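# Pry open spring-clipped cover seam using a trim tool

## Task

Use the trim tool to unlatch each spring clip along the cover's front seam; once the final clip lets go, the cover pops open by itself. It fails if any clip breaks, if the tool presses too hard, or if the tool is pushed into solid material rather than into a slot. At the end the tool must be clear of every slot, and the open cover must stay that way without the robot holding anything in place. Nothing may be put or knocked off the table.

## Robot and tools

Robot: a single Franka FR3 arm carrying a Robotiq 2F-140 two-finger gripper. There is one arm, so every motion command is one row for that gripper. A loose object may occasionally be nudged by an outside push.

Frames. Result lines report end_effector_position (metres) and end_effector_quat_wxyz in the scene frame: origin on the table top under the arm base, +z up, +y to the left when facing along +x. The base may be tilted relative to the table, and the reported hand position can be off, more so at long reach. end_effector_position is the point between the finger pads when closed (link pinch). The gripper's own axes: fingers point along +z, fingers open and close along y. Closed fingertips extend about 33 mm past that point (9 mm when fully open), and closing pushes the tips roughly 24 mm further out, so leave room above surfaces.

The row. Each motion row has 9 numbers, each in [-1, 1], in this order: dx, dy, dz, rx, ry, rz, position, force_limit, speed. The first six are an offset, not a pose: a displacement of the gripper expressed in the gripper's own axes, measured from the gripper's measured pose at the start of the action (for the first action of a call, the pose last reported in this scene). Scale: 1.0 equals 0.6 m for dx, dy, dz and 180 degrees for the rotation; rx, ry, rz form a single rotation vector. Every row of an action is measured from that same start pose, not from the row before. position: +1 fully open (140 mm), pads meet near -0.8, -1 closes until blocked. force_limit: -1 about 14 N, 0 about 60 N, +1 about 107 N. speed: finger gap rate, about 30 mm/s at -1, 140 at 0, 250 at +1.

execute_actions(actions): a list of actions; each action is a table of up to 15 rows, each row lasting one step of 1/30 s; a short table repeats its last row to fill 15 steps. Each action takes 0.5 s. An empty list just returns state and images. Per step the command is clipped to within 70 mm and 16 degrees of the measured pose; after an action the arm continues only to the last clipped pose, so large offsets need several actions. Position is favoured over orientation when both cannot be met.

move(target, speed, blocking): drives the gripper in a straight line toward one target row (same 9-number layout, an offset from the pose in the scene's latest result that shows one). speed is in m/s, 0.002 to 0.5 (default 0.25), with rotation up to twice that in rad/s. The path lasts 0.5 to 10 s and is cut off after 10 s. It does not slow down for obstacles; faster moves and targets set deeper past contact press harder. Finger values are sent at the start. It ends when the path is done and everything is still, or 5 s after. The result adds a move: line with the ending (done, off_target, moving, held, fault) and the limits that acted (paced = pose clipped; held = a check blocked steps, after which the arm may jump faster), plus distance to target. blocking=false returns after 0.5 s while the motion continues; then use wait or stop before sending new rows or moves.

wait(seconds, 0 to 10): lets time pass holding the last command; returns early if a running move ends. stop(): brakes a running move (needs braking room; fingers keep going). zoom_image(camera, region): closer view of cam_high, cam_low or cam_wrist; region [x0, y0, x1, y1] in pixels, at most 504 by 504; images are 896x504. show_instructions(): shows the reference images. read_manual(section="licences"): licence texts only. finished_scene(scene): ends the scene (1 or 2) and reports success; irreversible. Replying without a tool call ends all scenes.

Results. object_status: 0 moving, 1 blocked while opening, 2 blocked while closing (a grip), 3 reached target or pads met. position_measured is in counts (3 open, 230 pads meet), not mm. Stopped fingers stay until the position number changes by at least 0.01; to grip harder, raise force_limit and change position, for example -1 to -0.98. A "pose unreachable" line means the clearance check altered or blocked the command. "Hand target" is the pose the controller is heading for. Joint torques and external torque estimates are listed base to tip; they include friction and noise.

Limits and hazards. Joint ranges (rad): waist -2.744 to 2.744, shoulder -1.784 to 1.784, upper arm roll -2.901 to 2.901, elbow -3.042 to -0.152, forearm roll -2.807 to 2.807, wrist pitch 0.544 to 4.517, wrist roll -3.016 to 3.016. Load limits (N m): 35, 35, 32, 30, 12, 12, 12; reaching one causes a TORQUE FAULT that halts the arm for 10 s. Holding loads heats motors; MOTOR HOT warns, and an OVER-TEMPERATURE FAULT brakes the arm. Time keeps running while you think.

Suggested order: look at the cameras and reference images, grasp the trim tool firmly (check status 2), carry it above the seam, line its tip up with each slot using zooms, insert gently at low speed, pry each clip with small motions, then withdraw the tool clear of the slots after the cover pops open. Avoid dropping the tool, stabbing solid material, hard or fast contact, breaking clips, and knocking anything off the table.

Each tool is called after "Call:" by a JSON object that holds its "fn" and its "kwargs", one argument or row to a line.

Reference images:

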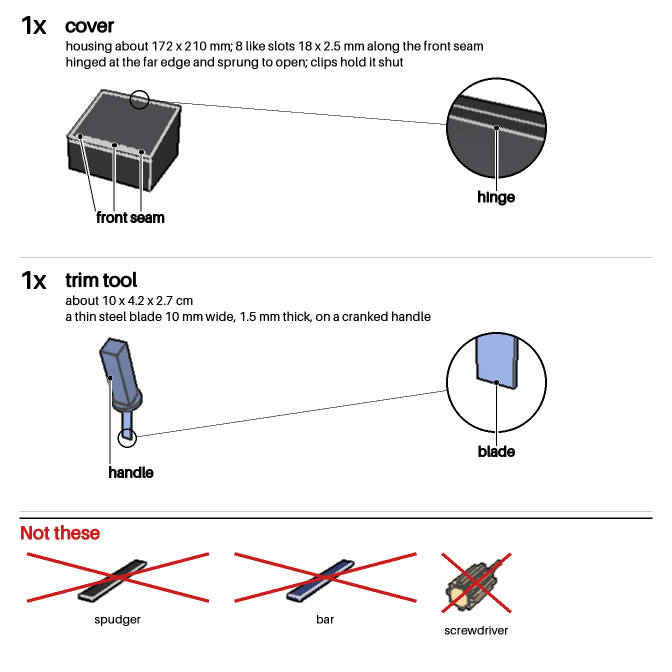

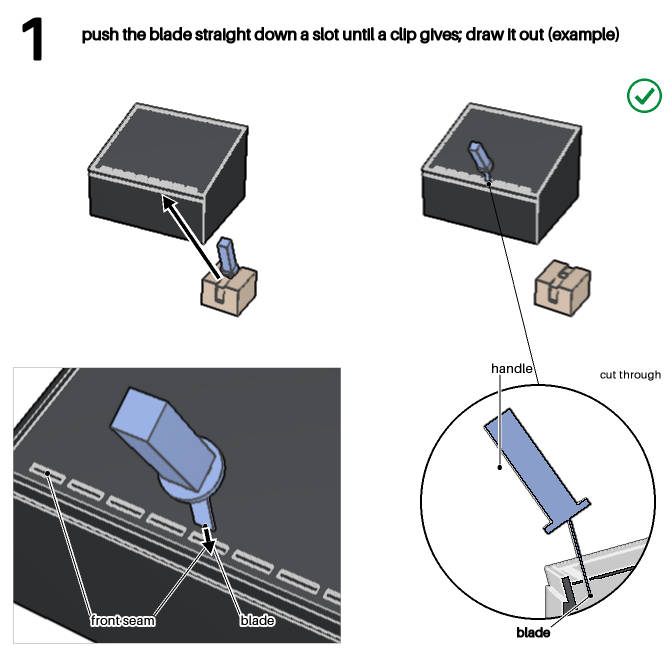

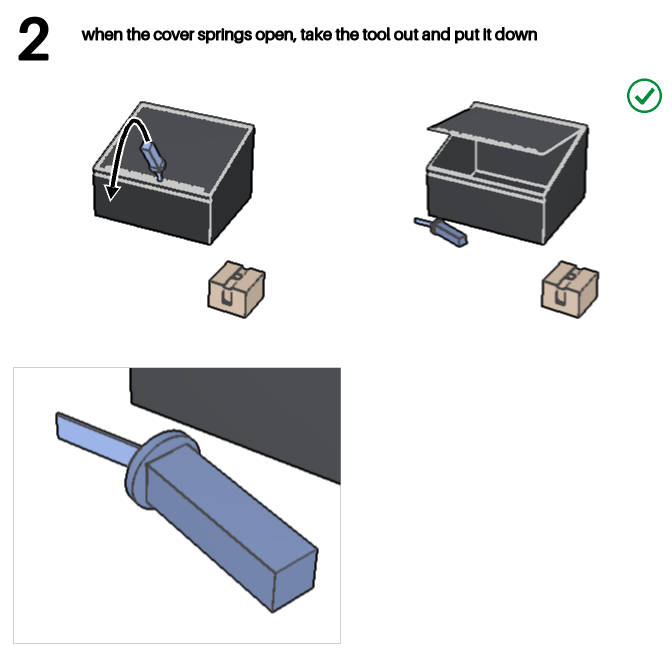

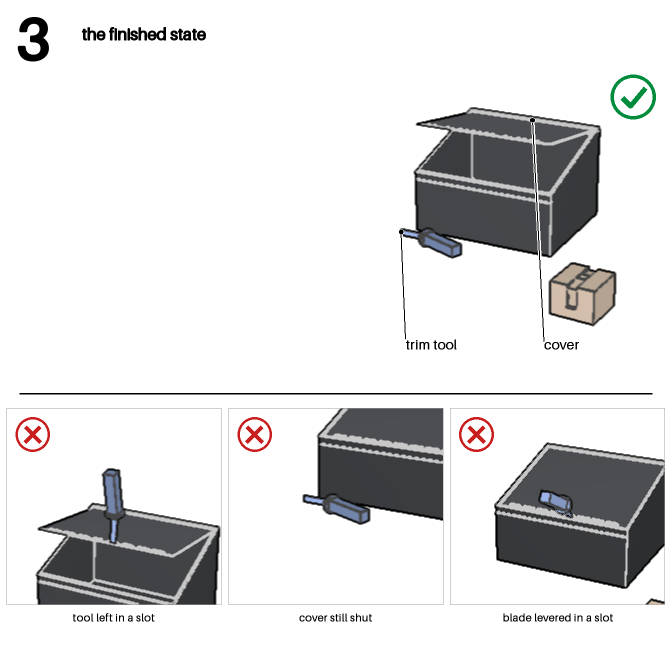

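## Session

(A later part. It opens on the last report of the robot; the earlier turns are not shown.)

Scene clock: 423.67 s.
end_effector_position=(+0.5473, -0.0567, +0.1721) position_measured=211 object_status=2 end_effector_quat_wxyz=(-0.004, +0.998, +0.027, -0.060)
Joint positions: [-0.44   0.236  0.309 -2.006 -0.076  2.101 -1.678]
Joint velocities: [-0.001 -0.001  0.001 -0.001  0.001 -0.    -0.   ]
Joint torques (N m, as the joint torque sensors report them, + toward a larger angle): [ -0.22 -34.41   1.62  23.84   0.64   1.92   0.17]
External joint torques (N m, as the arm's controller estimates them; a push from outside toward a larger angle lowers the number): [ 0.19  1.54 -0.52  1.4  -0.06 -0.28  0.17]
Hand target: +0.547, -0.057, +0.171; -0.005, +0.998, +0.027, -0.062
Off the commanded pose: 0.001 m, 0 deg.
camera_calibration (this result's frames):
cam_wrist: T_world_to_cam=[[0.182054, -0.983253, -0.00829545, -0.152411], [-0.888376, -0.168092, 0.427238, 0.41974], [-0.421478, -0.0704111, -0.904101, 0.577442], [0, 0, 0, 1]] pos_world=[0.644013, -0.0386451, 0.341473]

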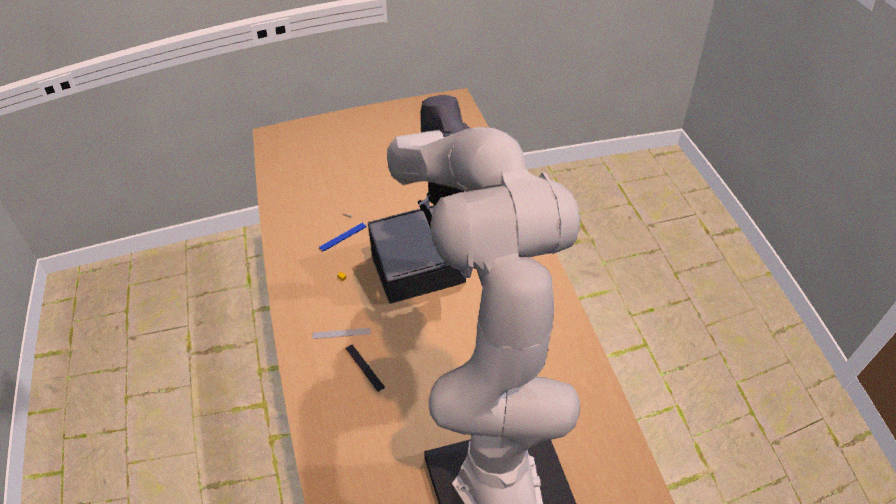

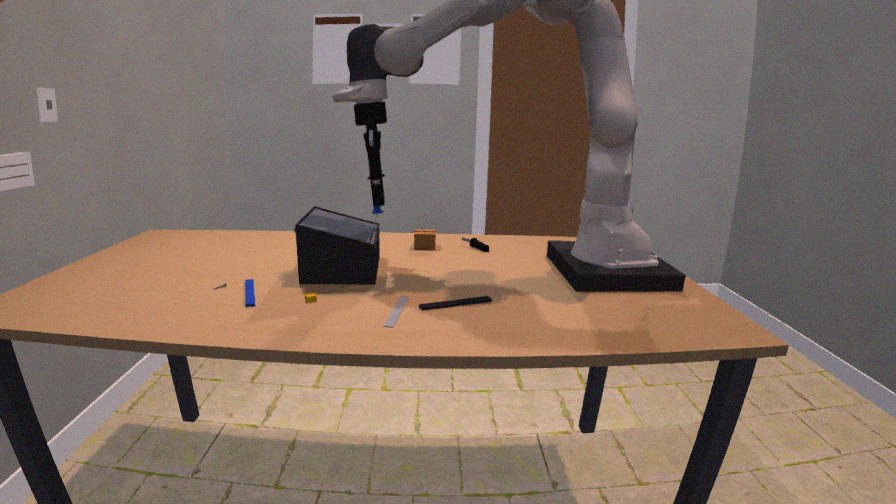

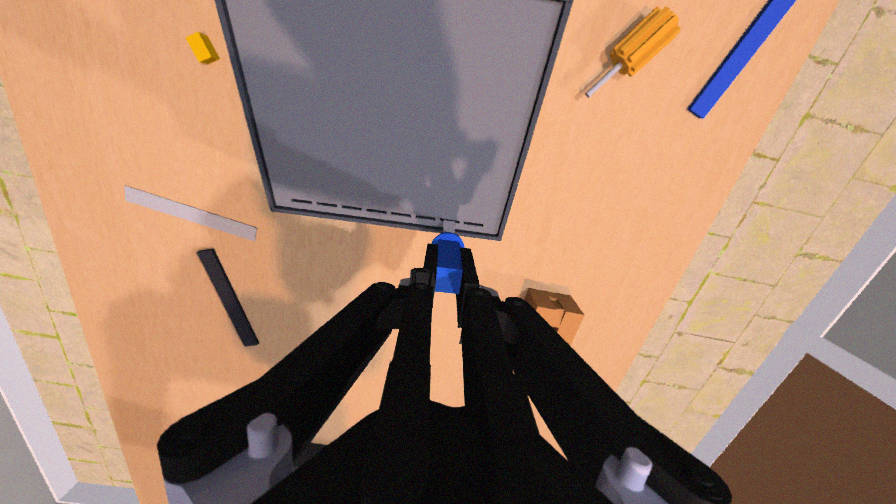

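Call:
{"fn": "execute_actions", "kwargs": {
  "actions": [
    [[0.0015,0.0008,0.0025,-0.0006,0.0004,-0.0003,-1,0.6,-0.6],[0.002,0.0008,0.0034,-0.0006,0.0004,-0.0003,-1,0.6,-0.6],[0.0024,0.0008,0.0042,-0.0006,0.0004,-0.0003,-1,0.6,-0.6],[0.0027,0.0008,0.005,-0.0006,0.0004,-0.0003,-1,0.6,-0.6]],
    [[0.0024,0.0011,0.0025,-0.0008,0.0008,-0.0003,-1,0.6,-0.6],[0.0028,0.0011,0.0034,-0.0008,0.0008,-0.0003,-1,0.6,-0.6],[0.0031,0.0011,0.0042,-0.0008,0.0008,-0.0003,-1,0.6,-0.6],[0.0034,0.0011,0.005,-0.0008,0.0008,-0.0003,-1,0.6,-0.6]],
    [[0.0026,0.0011,0.0025,-0.0008,0.0009,-0.0003,-1,0.6,-0.6],[0.003,0.0011,0.0034,-0.0008,0.0009,-0.0003,-1,0.6,-0.6],[0.0033,0.0011,0.0042,-0.0008,0.0009,-0.0003,-1,0.6,-0.6],[0.0036,0.0011,0.005,-0.0008,0.0009,-0.0003,-1,0.6,-0.6]],
    [[0.0026,0.0011,0.0025,-0.0008,0.0009,-0.0003,-1,0.6,-0.6],[0.003,0.0011,0.0034,-0.0008,0.0009,-0.0003,-1,0.6,-0.6],[0.0033,0.0011,0.0042,-0.0008,0.0009,-0.0003,-1,0.6,-0.6],[0.0036,0.0011,0.005,-0.0008,0.0009,-0.0003,-1,0.6,-0.6]]
  ]
}}

Scene clock: 430.40 s.
end_effector_position=(+0.5483, -0.0566, +0.1649) position_measured=211 object_status=2 end_effector_quat_wxyz=(-0.006, +0.998, +0.028, -0.061)
Joint positions: [-0.44   0.251  0.309 -2.006 -0.08   2.113 -1.678]
Joint velocities: [-0.001 -0.001 -0.001  0.001  0.001 -0.     0.   ]
Joint torques (N m, as the joint torque sensors report them, + toward a larger angle): [  0.14 -32.58   1.34  23.36  -0.27   3.28   0.25]
External joint torques (N m, as the arm's controller estimates them; a push from outside toward a larger angle lowers the number): [ 0.63  3.77 -0.88  0.97 -0.96  1.08  0.25]
External joint torques at the end of the 1st action: [ 0.55  1.71 -0.59  1.06 -0.86  0.49  0.24]
External joint torques at the end of the 2nd action: [ 0.4   1.79 -0.59  1.01 -0.89  0.62  0.25]
External joint torques at the end of the 3rd action: [ 0.88  2.22 -0.66  1.13 -0.86  0.98  0.27]
Hand target: +0.550, -0.057, +0.162; -0.004, +0.998, +0.028, -0.060
Off the commanded pose: 0.003 m, 0 deg.
camera_calibration (this result's frames):
cam_wrist: T_world_to_cam=[[0.184026, -0.98286, -0.0109378, -0.15317], [-0.887255, -0.170894, 0.428455, 0.42278], [-0.422981, -0.0691423, -0.903497, 0.572167], [0, 0, 0, 1]] pos_world=[0.645316, -0.0387335, 0.334134]

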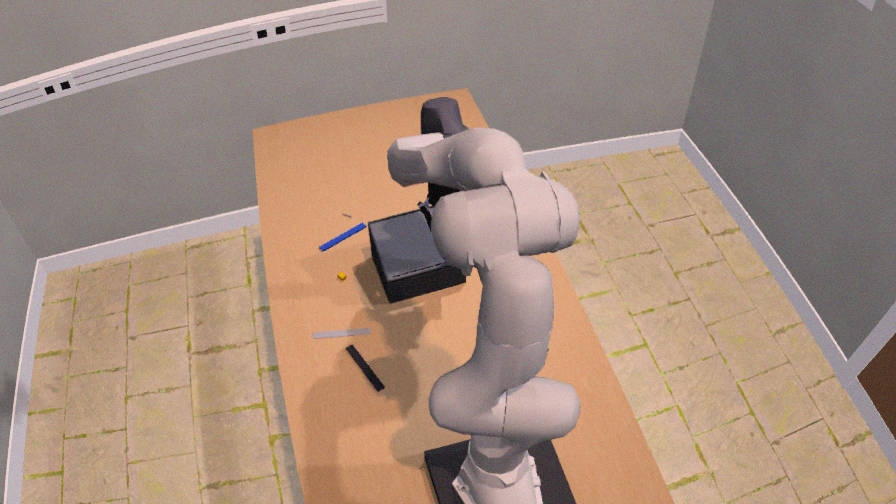

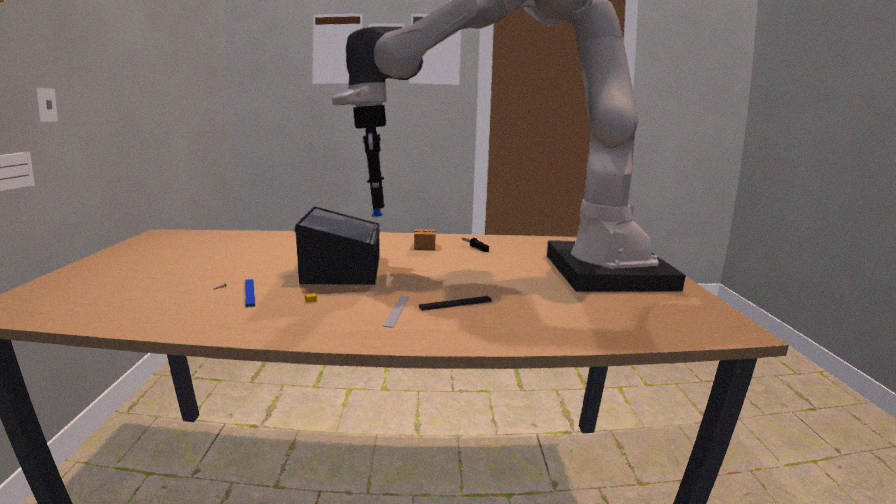

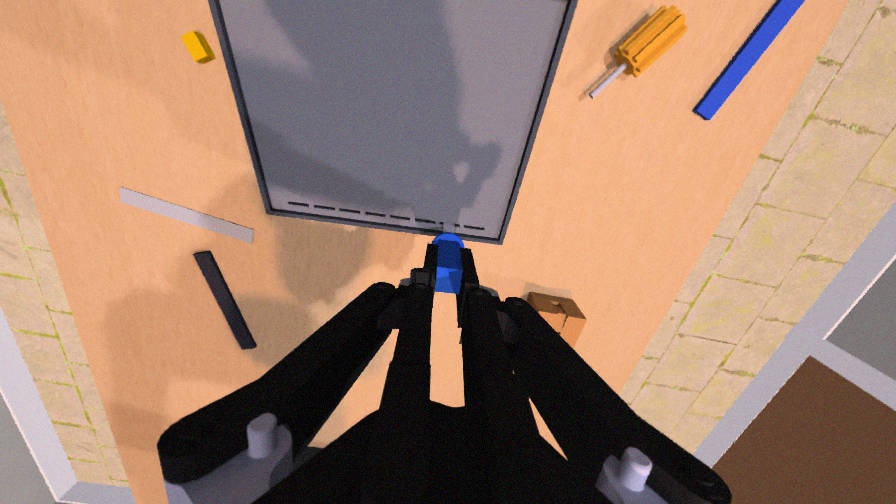

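Call:
{"fn": "execute_actions", "kwargs": {
  "actions": [
    [[0.003,0.0011,0.0044,-0.0008,0.0008,-0.0003,-1,0.6,-0.6],[0.003,0.0011,0.005,-0.0008,0.0007,-0.0003,-1,0.6,-0.6],[0.0029,0.0011,0.0056,-0.0008,0.0006,-0.0003,-1,0.6,-0.6],[0.0029,0.0011,0.0062,-0.0008,0.0005,-0.0003,-1,0.6,-0.6],[0.0028,0.0011,0.0068,-0.0008,0.0003,-0.0003,-1,0.6,-0.6],[0.0028,0.0011,0.0074,-0.0008,0.0002,-0.0003,-1,0.6,-0.6],[0.0027,0.0011,0.008,-0.0008,0,-0.0003,-1,0.6,-0.6],[0.0027,0.0011,0.0085,-0.0008,-0.0001,-0.0003,-1,0.6,-0.6],[0.0026,0.0011,0.009,-0.0008,-0.0002,-0.0003,-1,0.6,-0.6],[0.0026,0.0011,0.0095,-0.0008,-0.0003,-0.0003,-1,0.6,-0.6]]
  ]
}}

Call:
{"fn": "wait", "kwargs": {
  "seconds": 0.4
}}

Scene clock: 435.40 s.
end_effector_position=(+0.5487, -0.0567, +0.1645) position_measured=211 object_status=2 end_effector_quat_wxyz=(-0.005, +0.998, +0.028, -0.061)
Joint positions: [-0.44   0.252  0.309 -2.005 -0.082  2.114 -1.678]
Joint velocities: [-0.001 -0.001 -0.     0.001 -0.002  0.    -0.001]
Joint torques (N m, as the joint torque sensors report them, + toward a larger angle): [  0.27 -29.92   1.05  22.19  -0.52   3.55   0.35]
External joint torques (N m, as the arm's controller estimates them; a push from outside toward a larger angle lowers the number): [ 0.92  6.45 -1.03 -0.22 -1.21  1.34  0.35]
Hand target: +0.549, -0.057, +0.159; -0.004, +0.998, +0.028, -0.062
Off the commanded pose: 0.005 m, 0 deg.
camera_calibration (this result's frames):
cam_wrist: T_world_to_cam=[[0.185289, -0.982631, -0.0101703, -0.154143], [-0.887069, -0.171705, 0.428516, 0.423097], [-0.42282, -0.0703778, -0.903477, 0.571724], [0, 0, 0, 1]] pos_world=[0.645614, -0.0385817, 0.333667]

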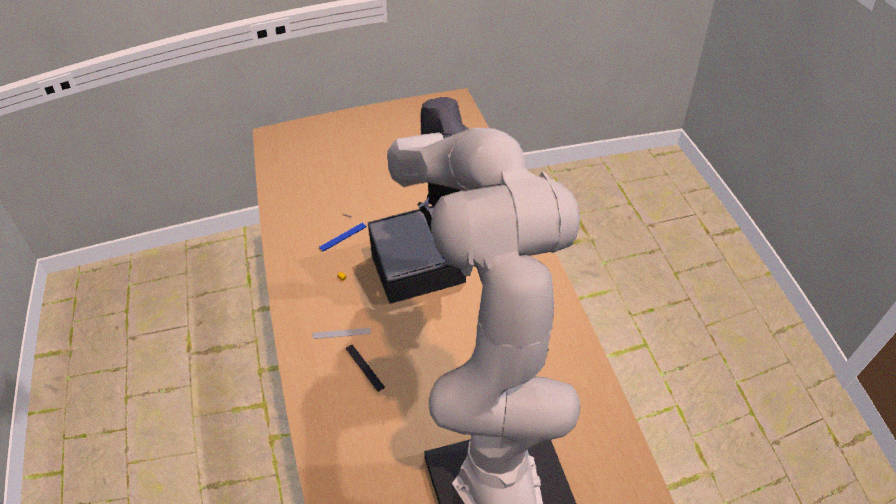

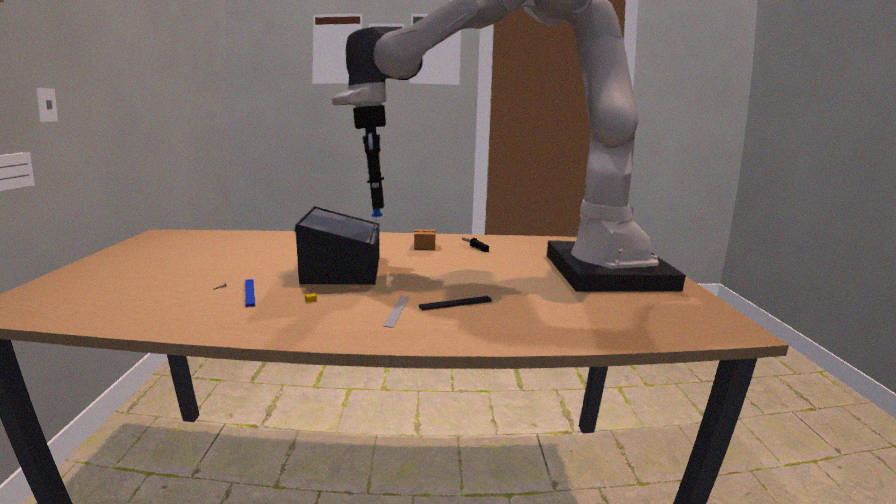

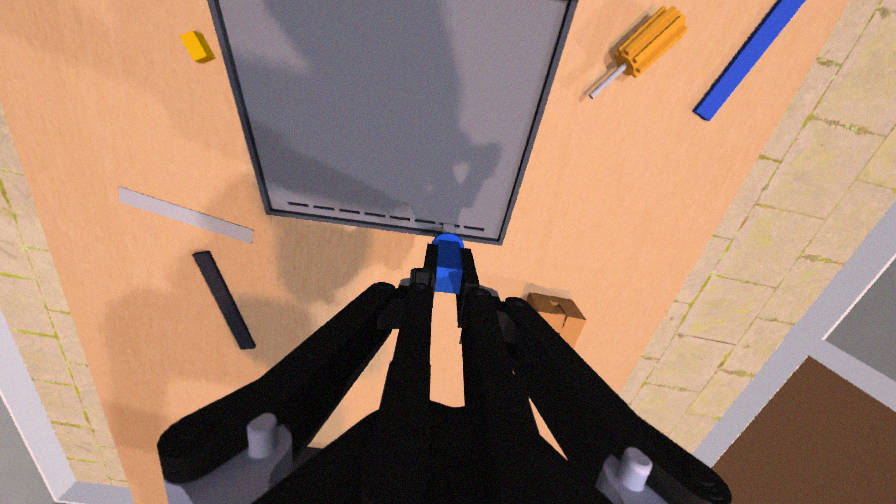

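Scene clock: 435.80 s.
end_effector_position=(+0.5487, -0.0567, +0.1645) position_measured=211 object_status=2 end_effector_quat_wxyz=(-0.005, +0.998, +0.028, -0.061)
Joint positions: [-0.44   0.252  0.309 -2.005 -0.082  2.114 -1.678]
Joint velocities: [-0.     0.001  0.001 -0.002 -0.001 -0.001  0.001]
Joint torques (N m, as the joint torque sensors report them, + toward a larger angle): [  0.31 -29.8    1.11  22.41  -0.46   3.56   0.35]
External joint torques (N m, as the arm's controller estimates them; a push from outside toward a larger angle lowers the number): [ 0.59  6.39 -1.29  0.21 -1.17  1.39  0.36]
Hand target: +0.549, -0.057, +0.159; -0.004, +0.998, +0.028, -0.062
Off the commanded pose: 0.005 m, 0 deg.
wait: 0.40 s; at rest by 0.17 s
camera_calibration (this result's frames):
cam_wrist: T_world_to_cam=[[0.185464, -0.9826, -0.0100611, -0.154251], [-0.887032, -0.171814, 0.428548, 0.423084], [-0.42282, -0.0705558, -0.903463, 0.571707], [0, 0, 0, 1]] pos_world=[0.645626, -0.0385382, 0.333652]

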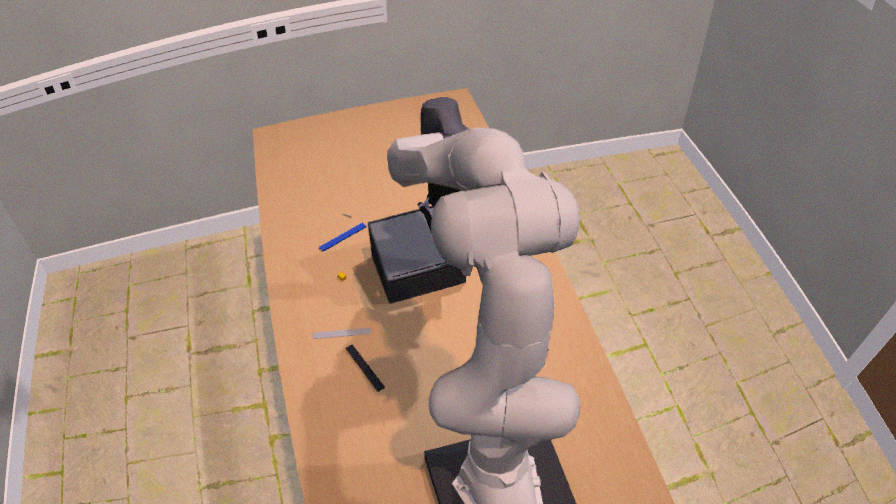

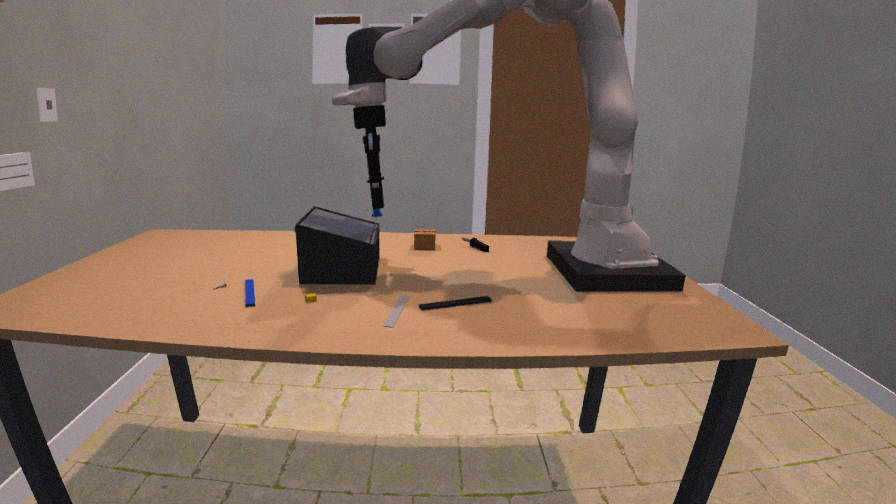

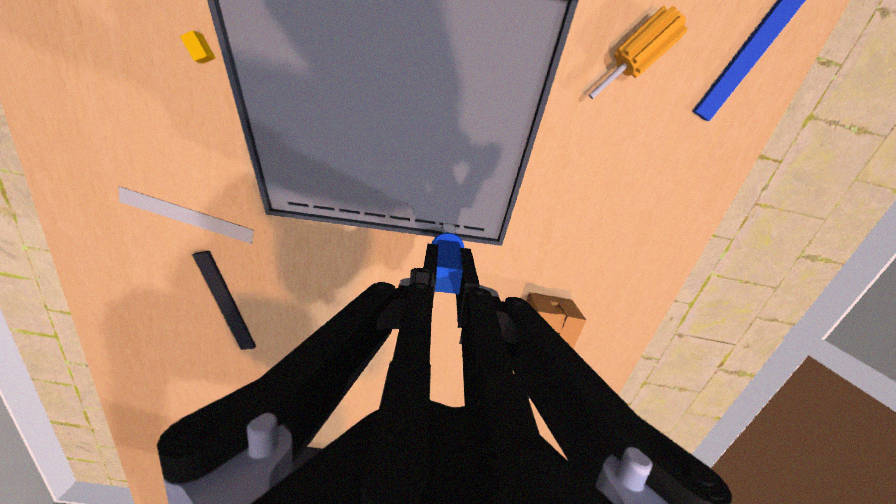

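Call:
{"fn": "execute_actions", "kwargs": {
  "actions": [
    [[0.002,0.001,0.0089,-0.0006,-0.0003,-0.0002,-1,0.6,-0.6],[0.002,0.001,0.0092,-0.0006,-0.0004,-0.0002,-1,0.6,-0.6],[0.002,0.001,0.0095,-0.0006,-0.0004,-0.0002,-1,0.6,-0.6],[0.002,0.001,0.0098,-0.0006,-0.0005,-0.0002,-1,0.6,-0.6],[0.002,0.001,0.0101,-0.0006,-0.0006,-0.0002,-1,0.6,-0.6]]
  ]
}}

Scene clock: 438.23 s.
end_effector_position=(+0.5492, -0.0567, +0.1611) position_measured=211 object_status=2 end_effector_quat_wxyz=(-0.005, +0.998, +0.029, -0.061)
Joint positions: [-0.44   0.259  0.309 -2.005 -0.084  2.12  -1.678]
Joint velocities: [ 0.     0.001 -0.001 -0.    -0.001  0.     0.   ]
Joint torques (N m, as the joint torque sensors report them, + toward a larger angle): [  0.26 -32.57   1.22  22.36  -0.26   2.75   0.35]
External joint torques (N m, as the arm's controller estimates them; a push from outside toward a larger angle lowers the number): [ 0.68  4.13 -1.15 -0.05 -0.94  0.54  0.36]
Hand target: +0.549, -0.057, +0.158; -0.004, +0.998, +0.029, -0.062
Off the commanded pose: 0.003 m, 0 deg.
camera_calibration (this result's frames):
cam_wrist: T_world_to_cam=[[0.187274, -0.982252, -0.0104654, -0.15535], [-0.88641, -0.173573, 0.429127, 0.424465], [-0.423327, -0.0710878, -0.903184, 0.569088], [0, 0, 0, 1]] pos_world=[0.646254, -0.0384618, 0.330216]

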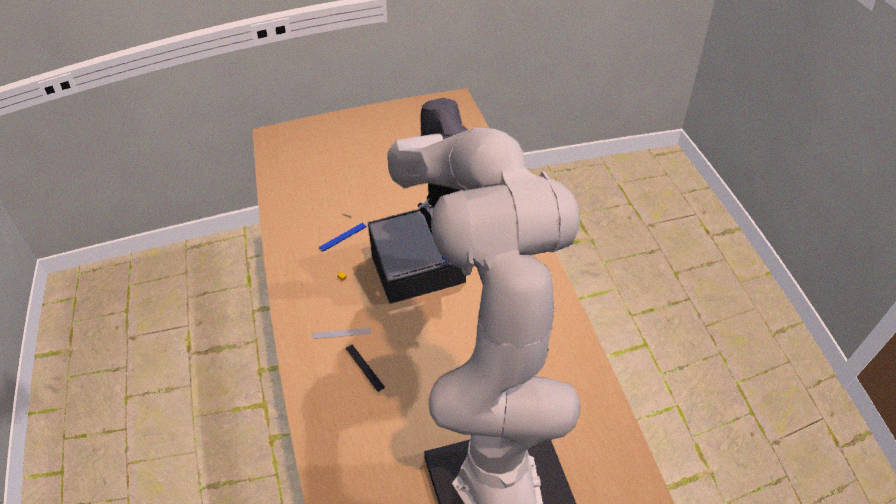

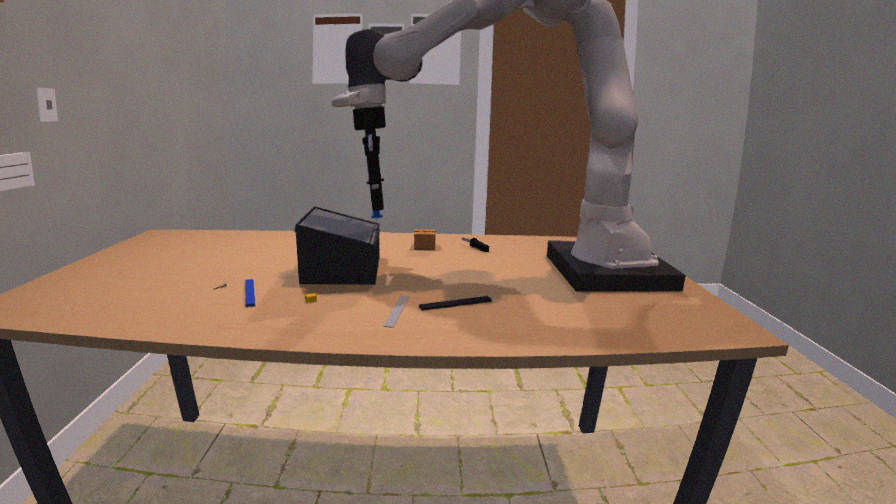

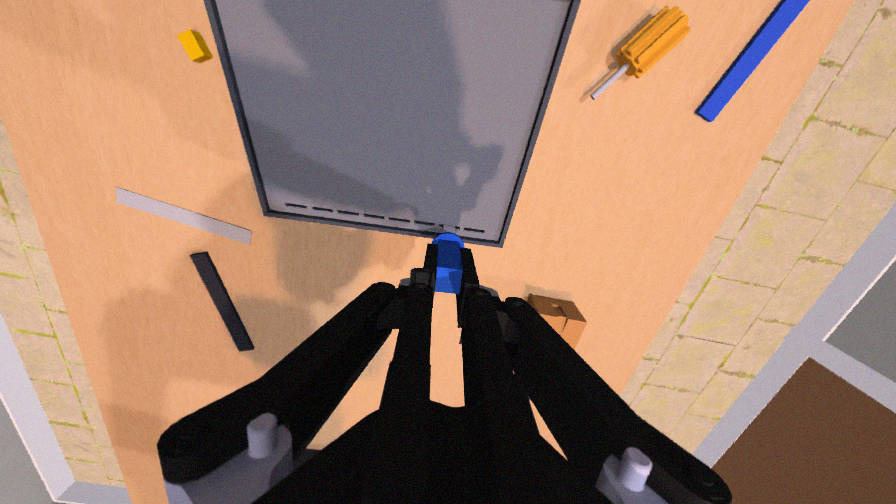

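Call:
{"fn": "move", "kwargs": {
  "target": [-0.011,0,-0.025,0,-0.0005,0,-1,0.6,-0.6],
  "speed": 0.03
}}

Scene clock: 440.30 s.
end_effector_position=(+0.5461, -0.0570, +0.1758) position_measured=211 object_status=2 end_effector_quat_wxyz=(-0.004, +0.998, +0.028, -0.061)
Joint positions: [-0.44   0.228  0.309 -2.007 -0.076  2.094 -1.681]
Joint velocities: [ 0.    -0.002  0.001  0.001  0.002 -0.011 -0.004]
Joint torques (N m, as the joint torque sensors report them, + toward a larger angle): [ -1.81 -37.05   2.04  23.09   1.87   1.55  -0.25]
External joint torques (N m, as the arm's controller estimates them; a push from outside toward a larger angle lowers the number): [-1.42 -1.16 -0.03  0.43  1.16 -0.68 -0.25]
Hand target: +0.544, -0.057, +0.177; -0.005, +0.998, +0.030, -0.062
Off the commanded pose: 0.002 m, 0 deg.
move: done
camera_calibration (this result's frames):
cam_wrist: T_world_to_cam=[[0.184093, -0.982885, -0.00681046, -0.153859], [-0.887796, -0.169248, 0.427987, 0.416488], [-0.421815, -0.072743, -0.903759, 0.580239], [0, 0, 0, 1]] pos_world=[0.642835, -0.038528, 0.345097]

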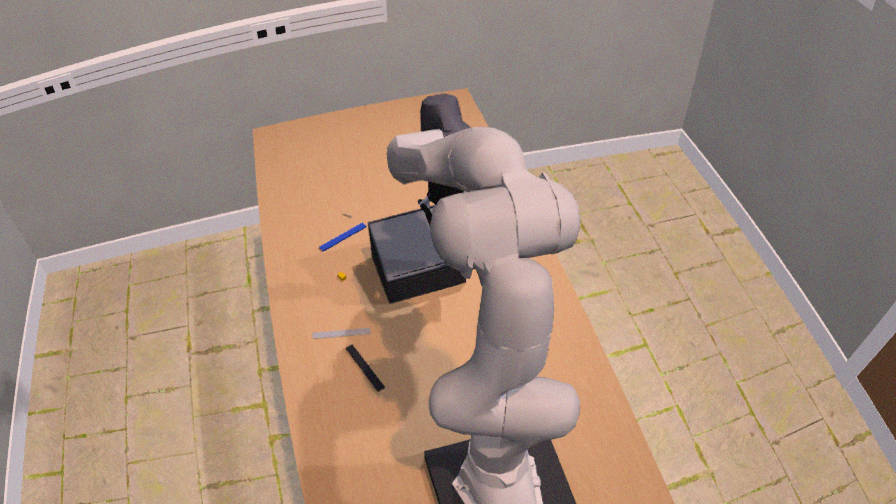

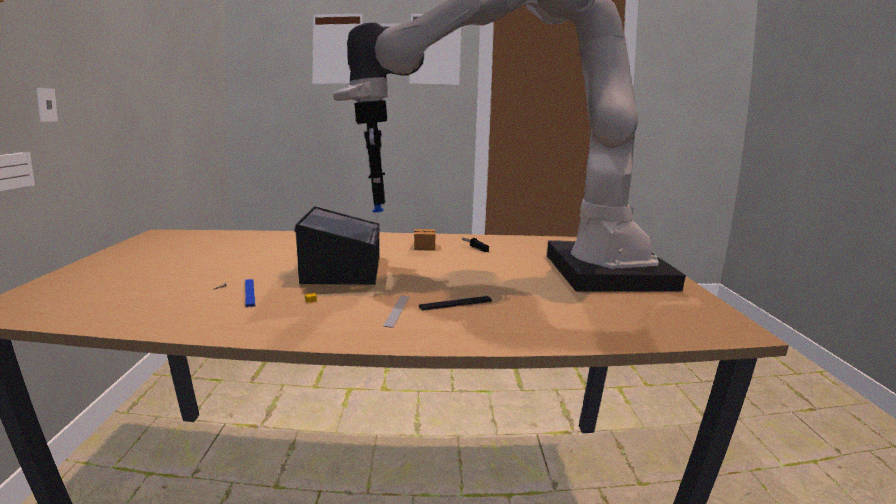

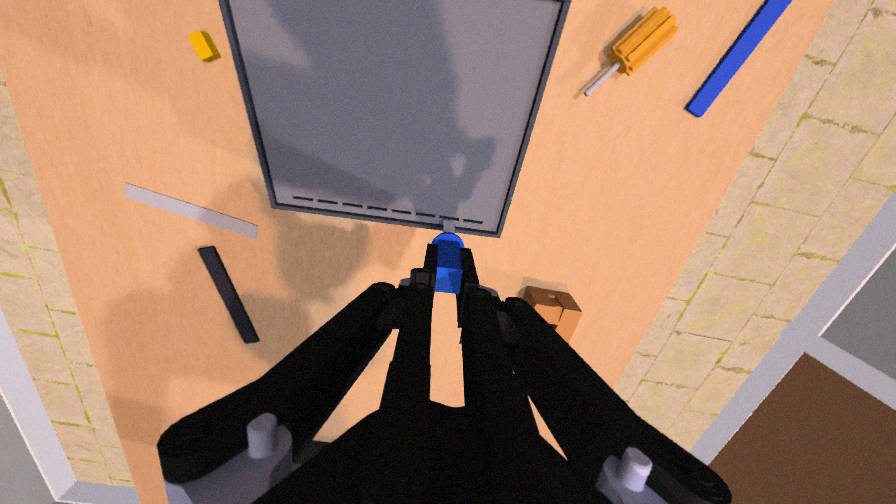

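Call:
{"fn": "move", "kwargs": {
  "target": [-0.0005,0.041,0,-0.001,-0.001,-0.0005,-1,0.6,-0.6],
  "speed": 0.04
}}

Call:
{"fn": "zoom_image", "kwargs": {
  "camera": "cam_wrist",
  "region": [420, 195, 500, 245]
}}

Scene clock: 443.70 s.
end_effector_position=(+0.5487, -0.0786, +0.1768) position_measured=211 object_status=2 end_effector_quat_wxyz=(-0.003, +0.998, +0.023, -0.059)
Joint positions: [-0.463  0.239  0.296 -1.988 -0.081  2.09  -1.705]
Joint velocities: [ 0.001  0.001  0.     0.003 -0.002 -0.001 -0.016]
Joint torques (N m, as the joint torque sensors report them, + toward a larger angle): [ -2.01 -34.5    0.95  24.31  -0.28   1.53  -0.42]
External joint torques (N m, as the arm's controller estimates them; a push from outside toward a larger angle lowers the number): [-1.7   1.89 -1.21  1.65 -0.99 -0.69 -0.42]
Hand target: +0.547, -0.081, +0.176; -0.002, +0.998, +0.029, -0.062
Off the commanded pose: 0.004 m, 1 deg.
move: off_target
camera_calibration (this result's frames):
cam_wrist: T_world_to_cam=[[0.175639, -0.984442, -0.00498459, -0.171364], [-0.89026, -0.160993, 0.426049, 0.417149], [-0.420223, -0.0703933, -0.904686, 0.58013], [0, 0, 0, 1]] pos_world=[0.645254, -0.060703, 0.346256]

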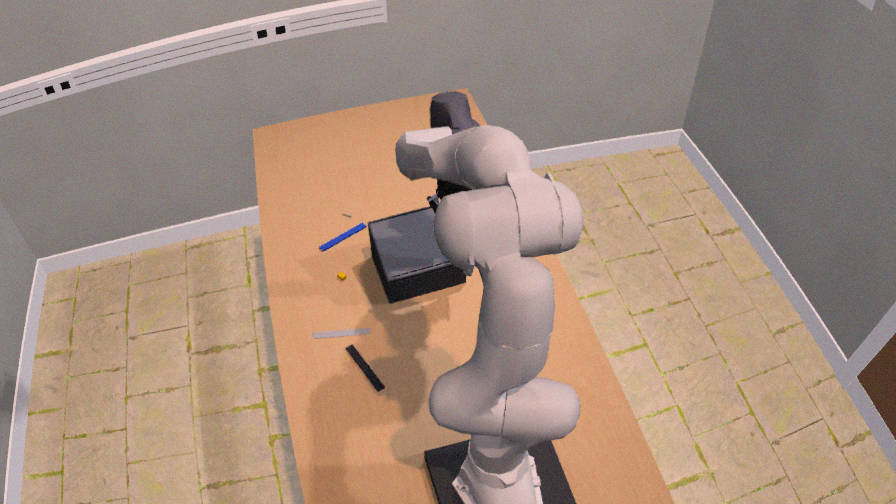

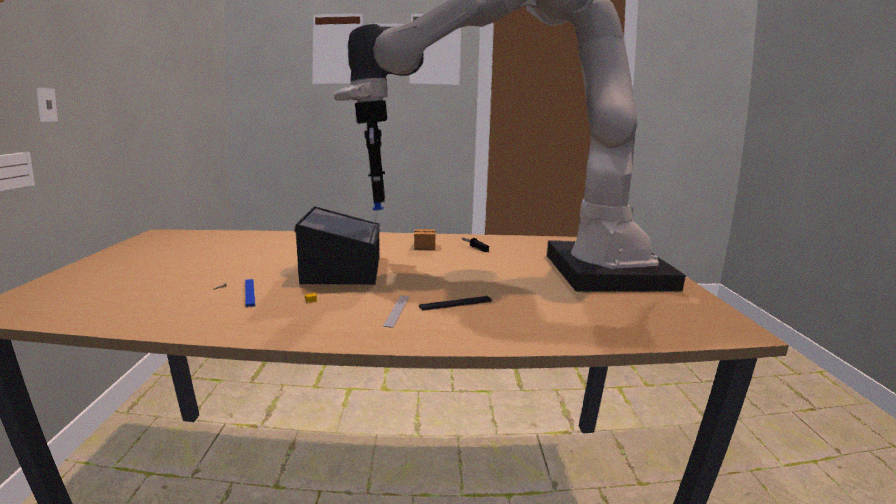

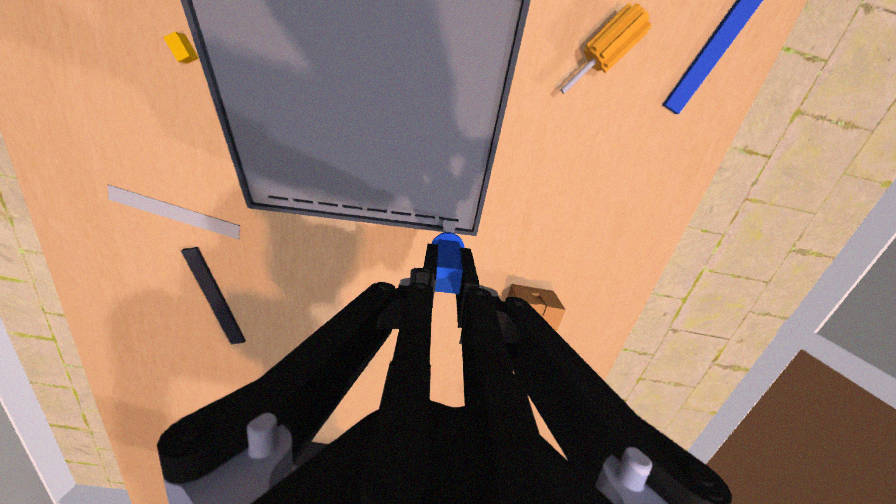

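Region (420, 195, 500, 245) of cam_wrist's 896x504 image, scaled by 6.300, with more detail than that image has; it fills the top 315 rows of this view, and the rest is white.

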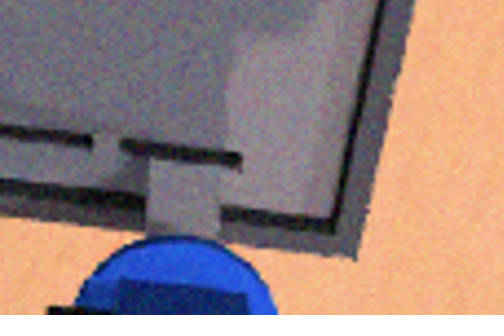

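Call:
{"fn": "execute_actions", "kwargs": {
  "actions": [
    [[0.0012,-0.0003,0.002,0.0003,0.0003,0,-1,0.6,-0.6],[0.0018,-0.0005,0.0035,0.0005,0.0003,0,-1,0.6,-0.6],[0.0023,-0.0007,0.0048,0.0007,0.0002,0,-1,0.6,-0.6],[0.0027,-0.0009,0.006,0.0009,0.0001,0,-1,0.6,-0.6],[0.0031,-0.001,0.007,0.001,0.0001,0,-1,0.6,-0.6]]
  ]
}}

Call:
{"fn": "zoom_image", "kwargs": {
  "camera": "cam_wrist",
  "region": [430, 205, 480, 240]
}}

Scene clock: 446.90 s.
end_effector_position=(+0.5488, -0.0783, +0.1731) position_measured=211 object_status=2 end_effector_quat_wxyz=(-0.004, +0.998, +0.026, -0.061)
Joint positions: [-0.463  0.247  0.296 -1.988 -0.082  2.093 -1.711]
Joint velocities: [ 0.001 -0.    -0.001 -0.001  0.001  0.003  0.   ]
Joint torques (N m, as the joint torque sensors report them, + toward a larger angle): [ -0.11 -34.79   1.63  23.65   0.9    2.61   0.46]
External joint torques (N m, as the arm's controller estimates them; a push from outside toward a larger angle lowers the number): [ 0.15  1.68 -0.64  1.17  0.2   0.41  0.47]
Hand target: +0.550, -0.078, +0.172; -0.005, +0.998, +0.023, -0.059
Off the commanded pose: 0.002 m, 0 deg.
camera_calibration (this result's frames):
cam_wrist: T_world_to_cam=[[0.180775, -0.983488, -0.00851167, -0.173184], [-0.888255, -0.166974, 0.427928, 0.416872], [-0.422283, -0.0697984, -0.903773, 0.57787], [0, 0, 0, 1]] pos_world=[0.645622, -0.0603831, 0.342398]

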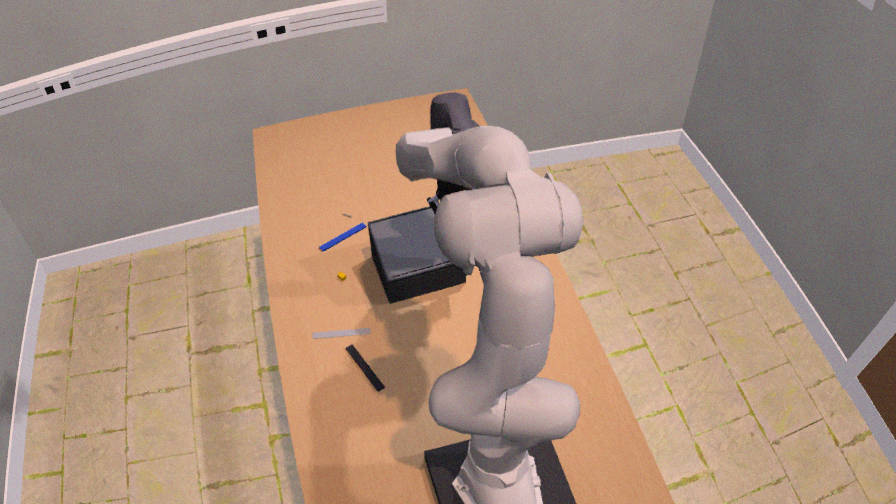

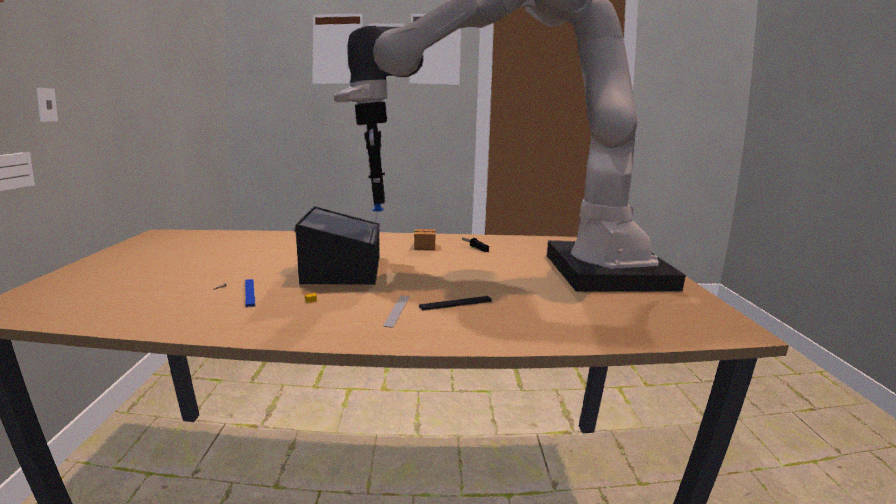

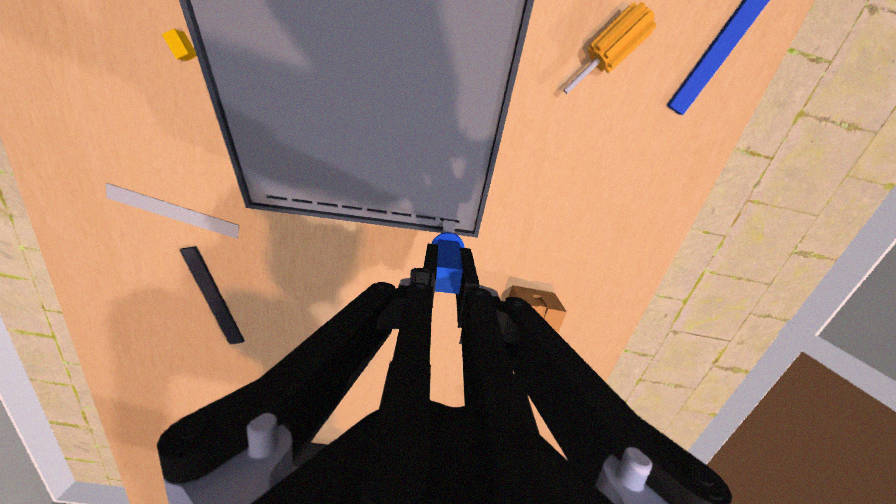

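Region (430, 205, 480, 240) of cam_wrist's 896x504 image, scaled by 10.080, with more detail than that image has; it fills the top 353 rows of this view, and the rest is white.

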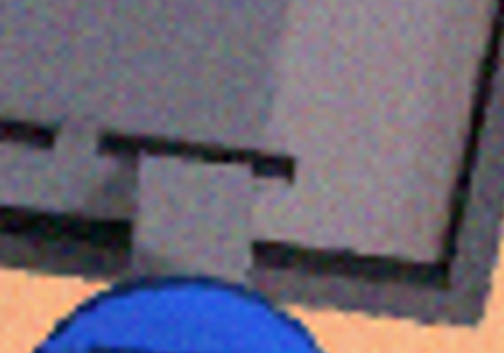

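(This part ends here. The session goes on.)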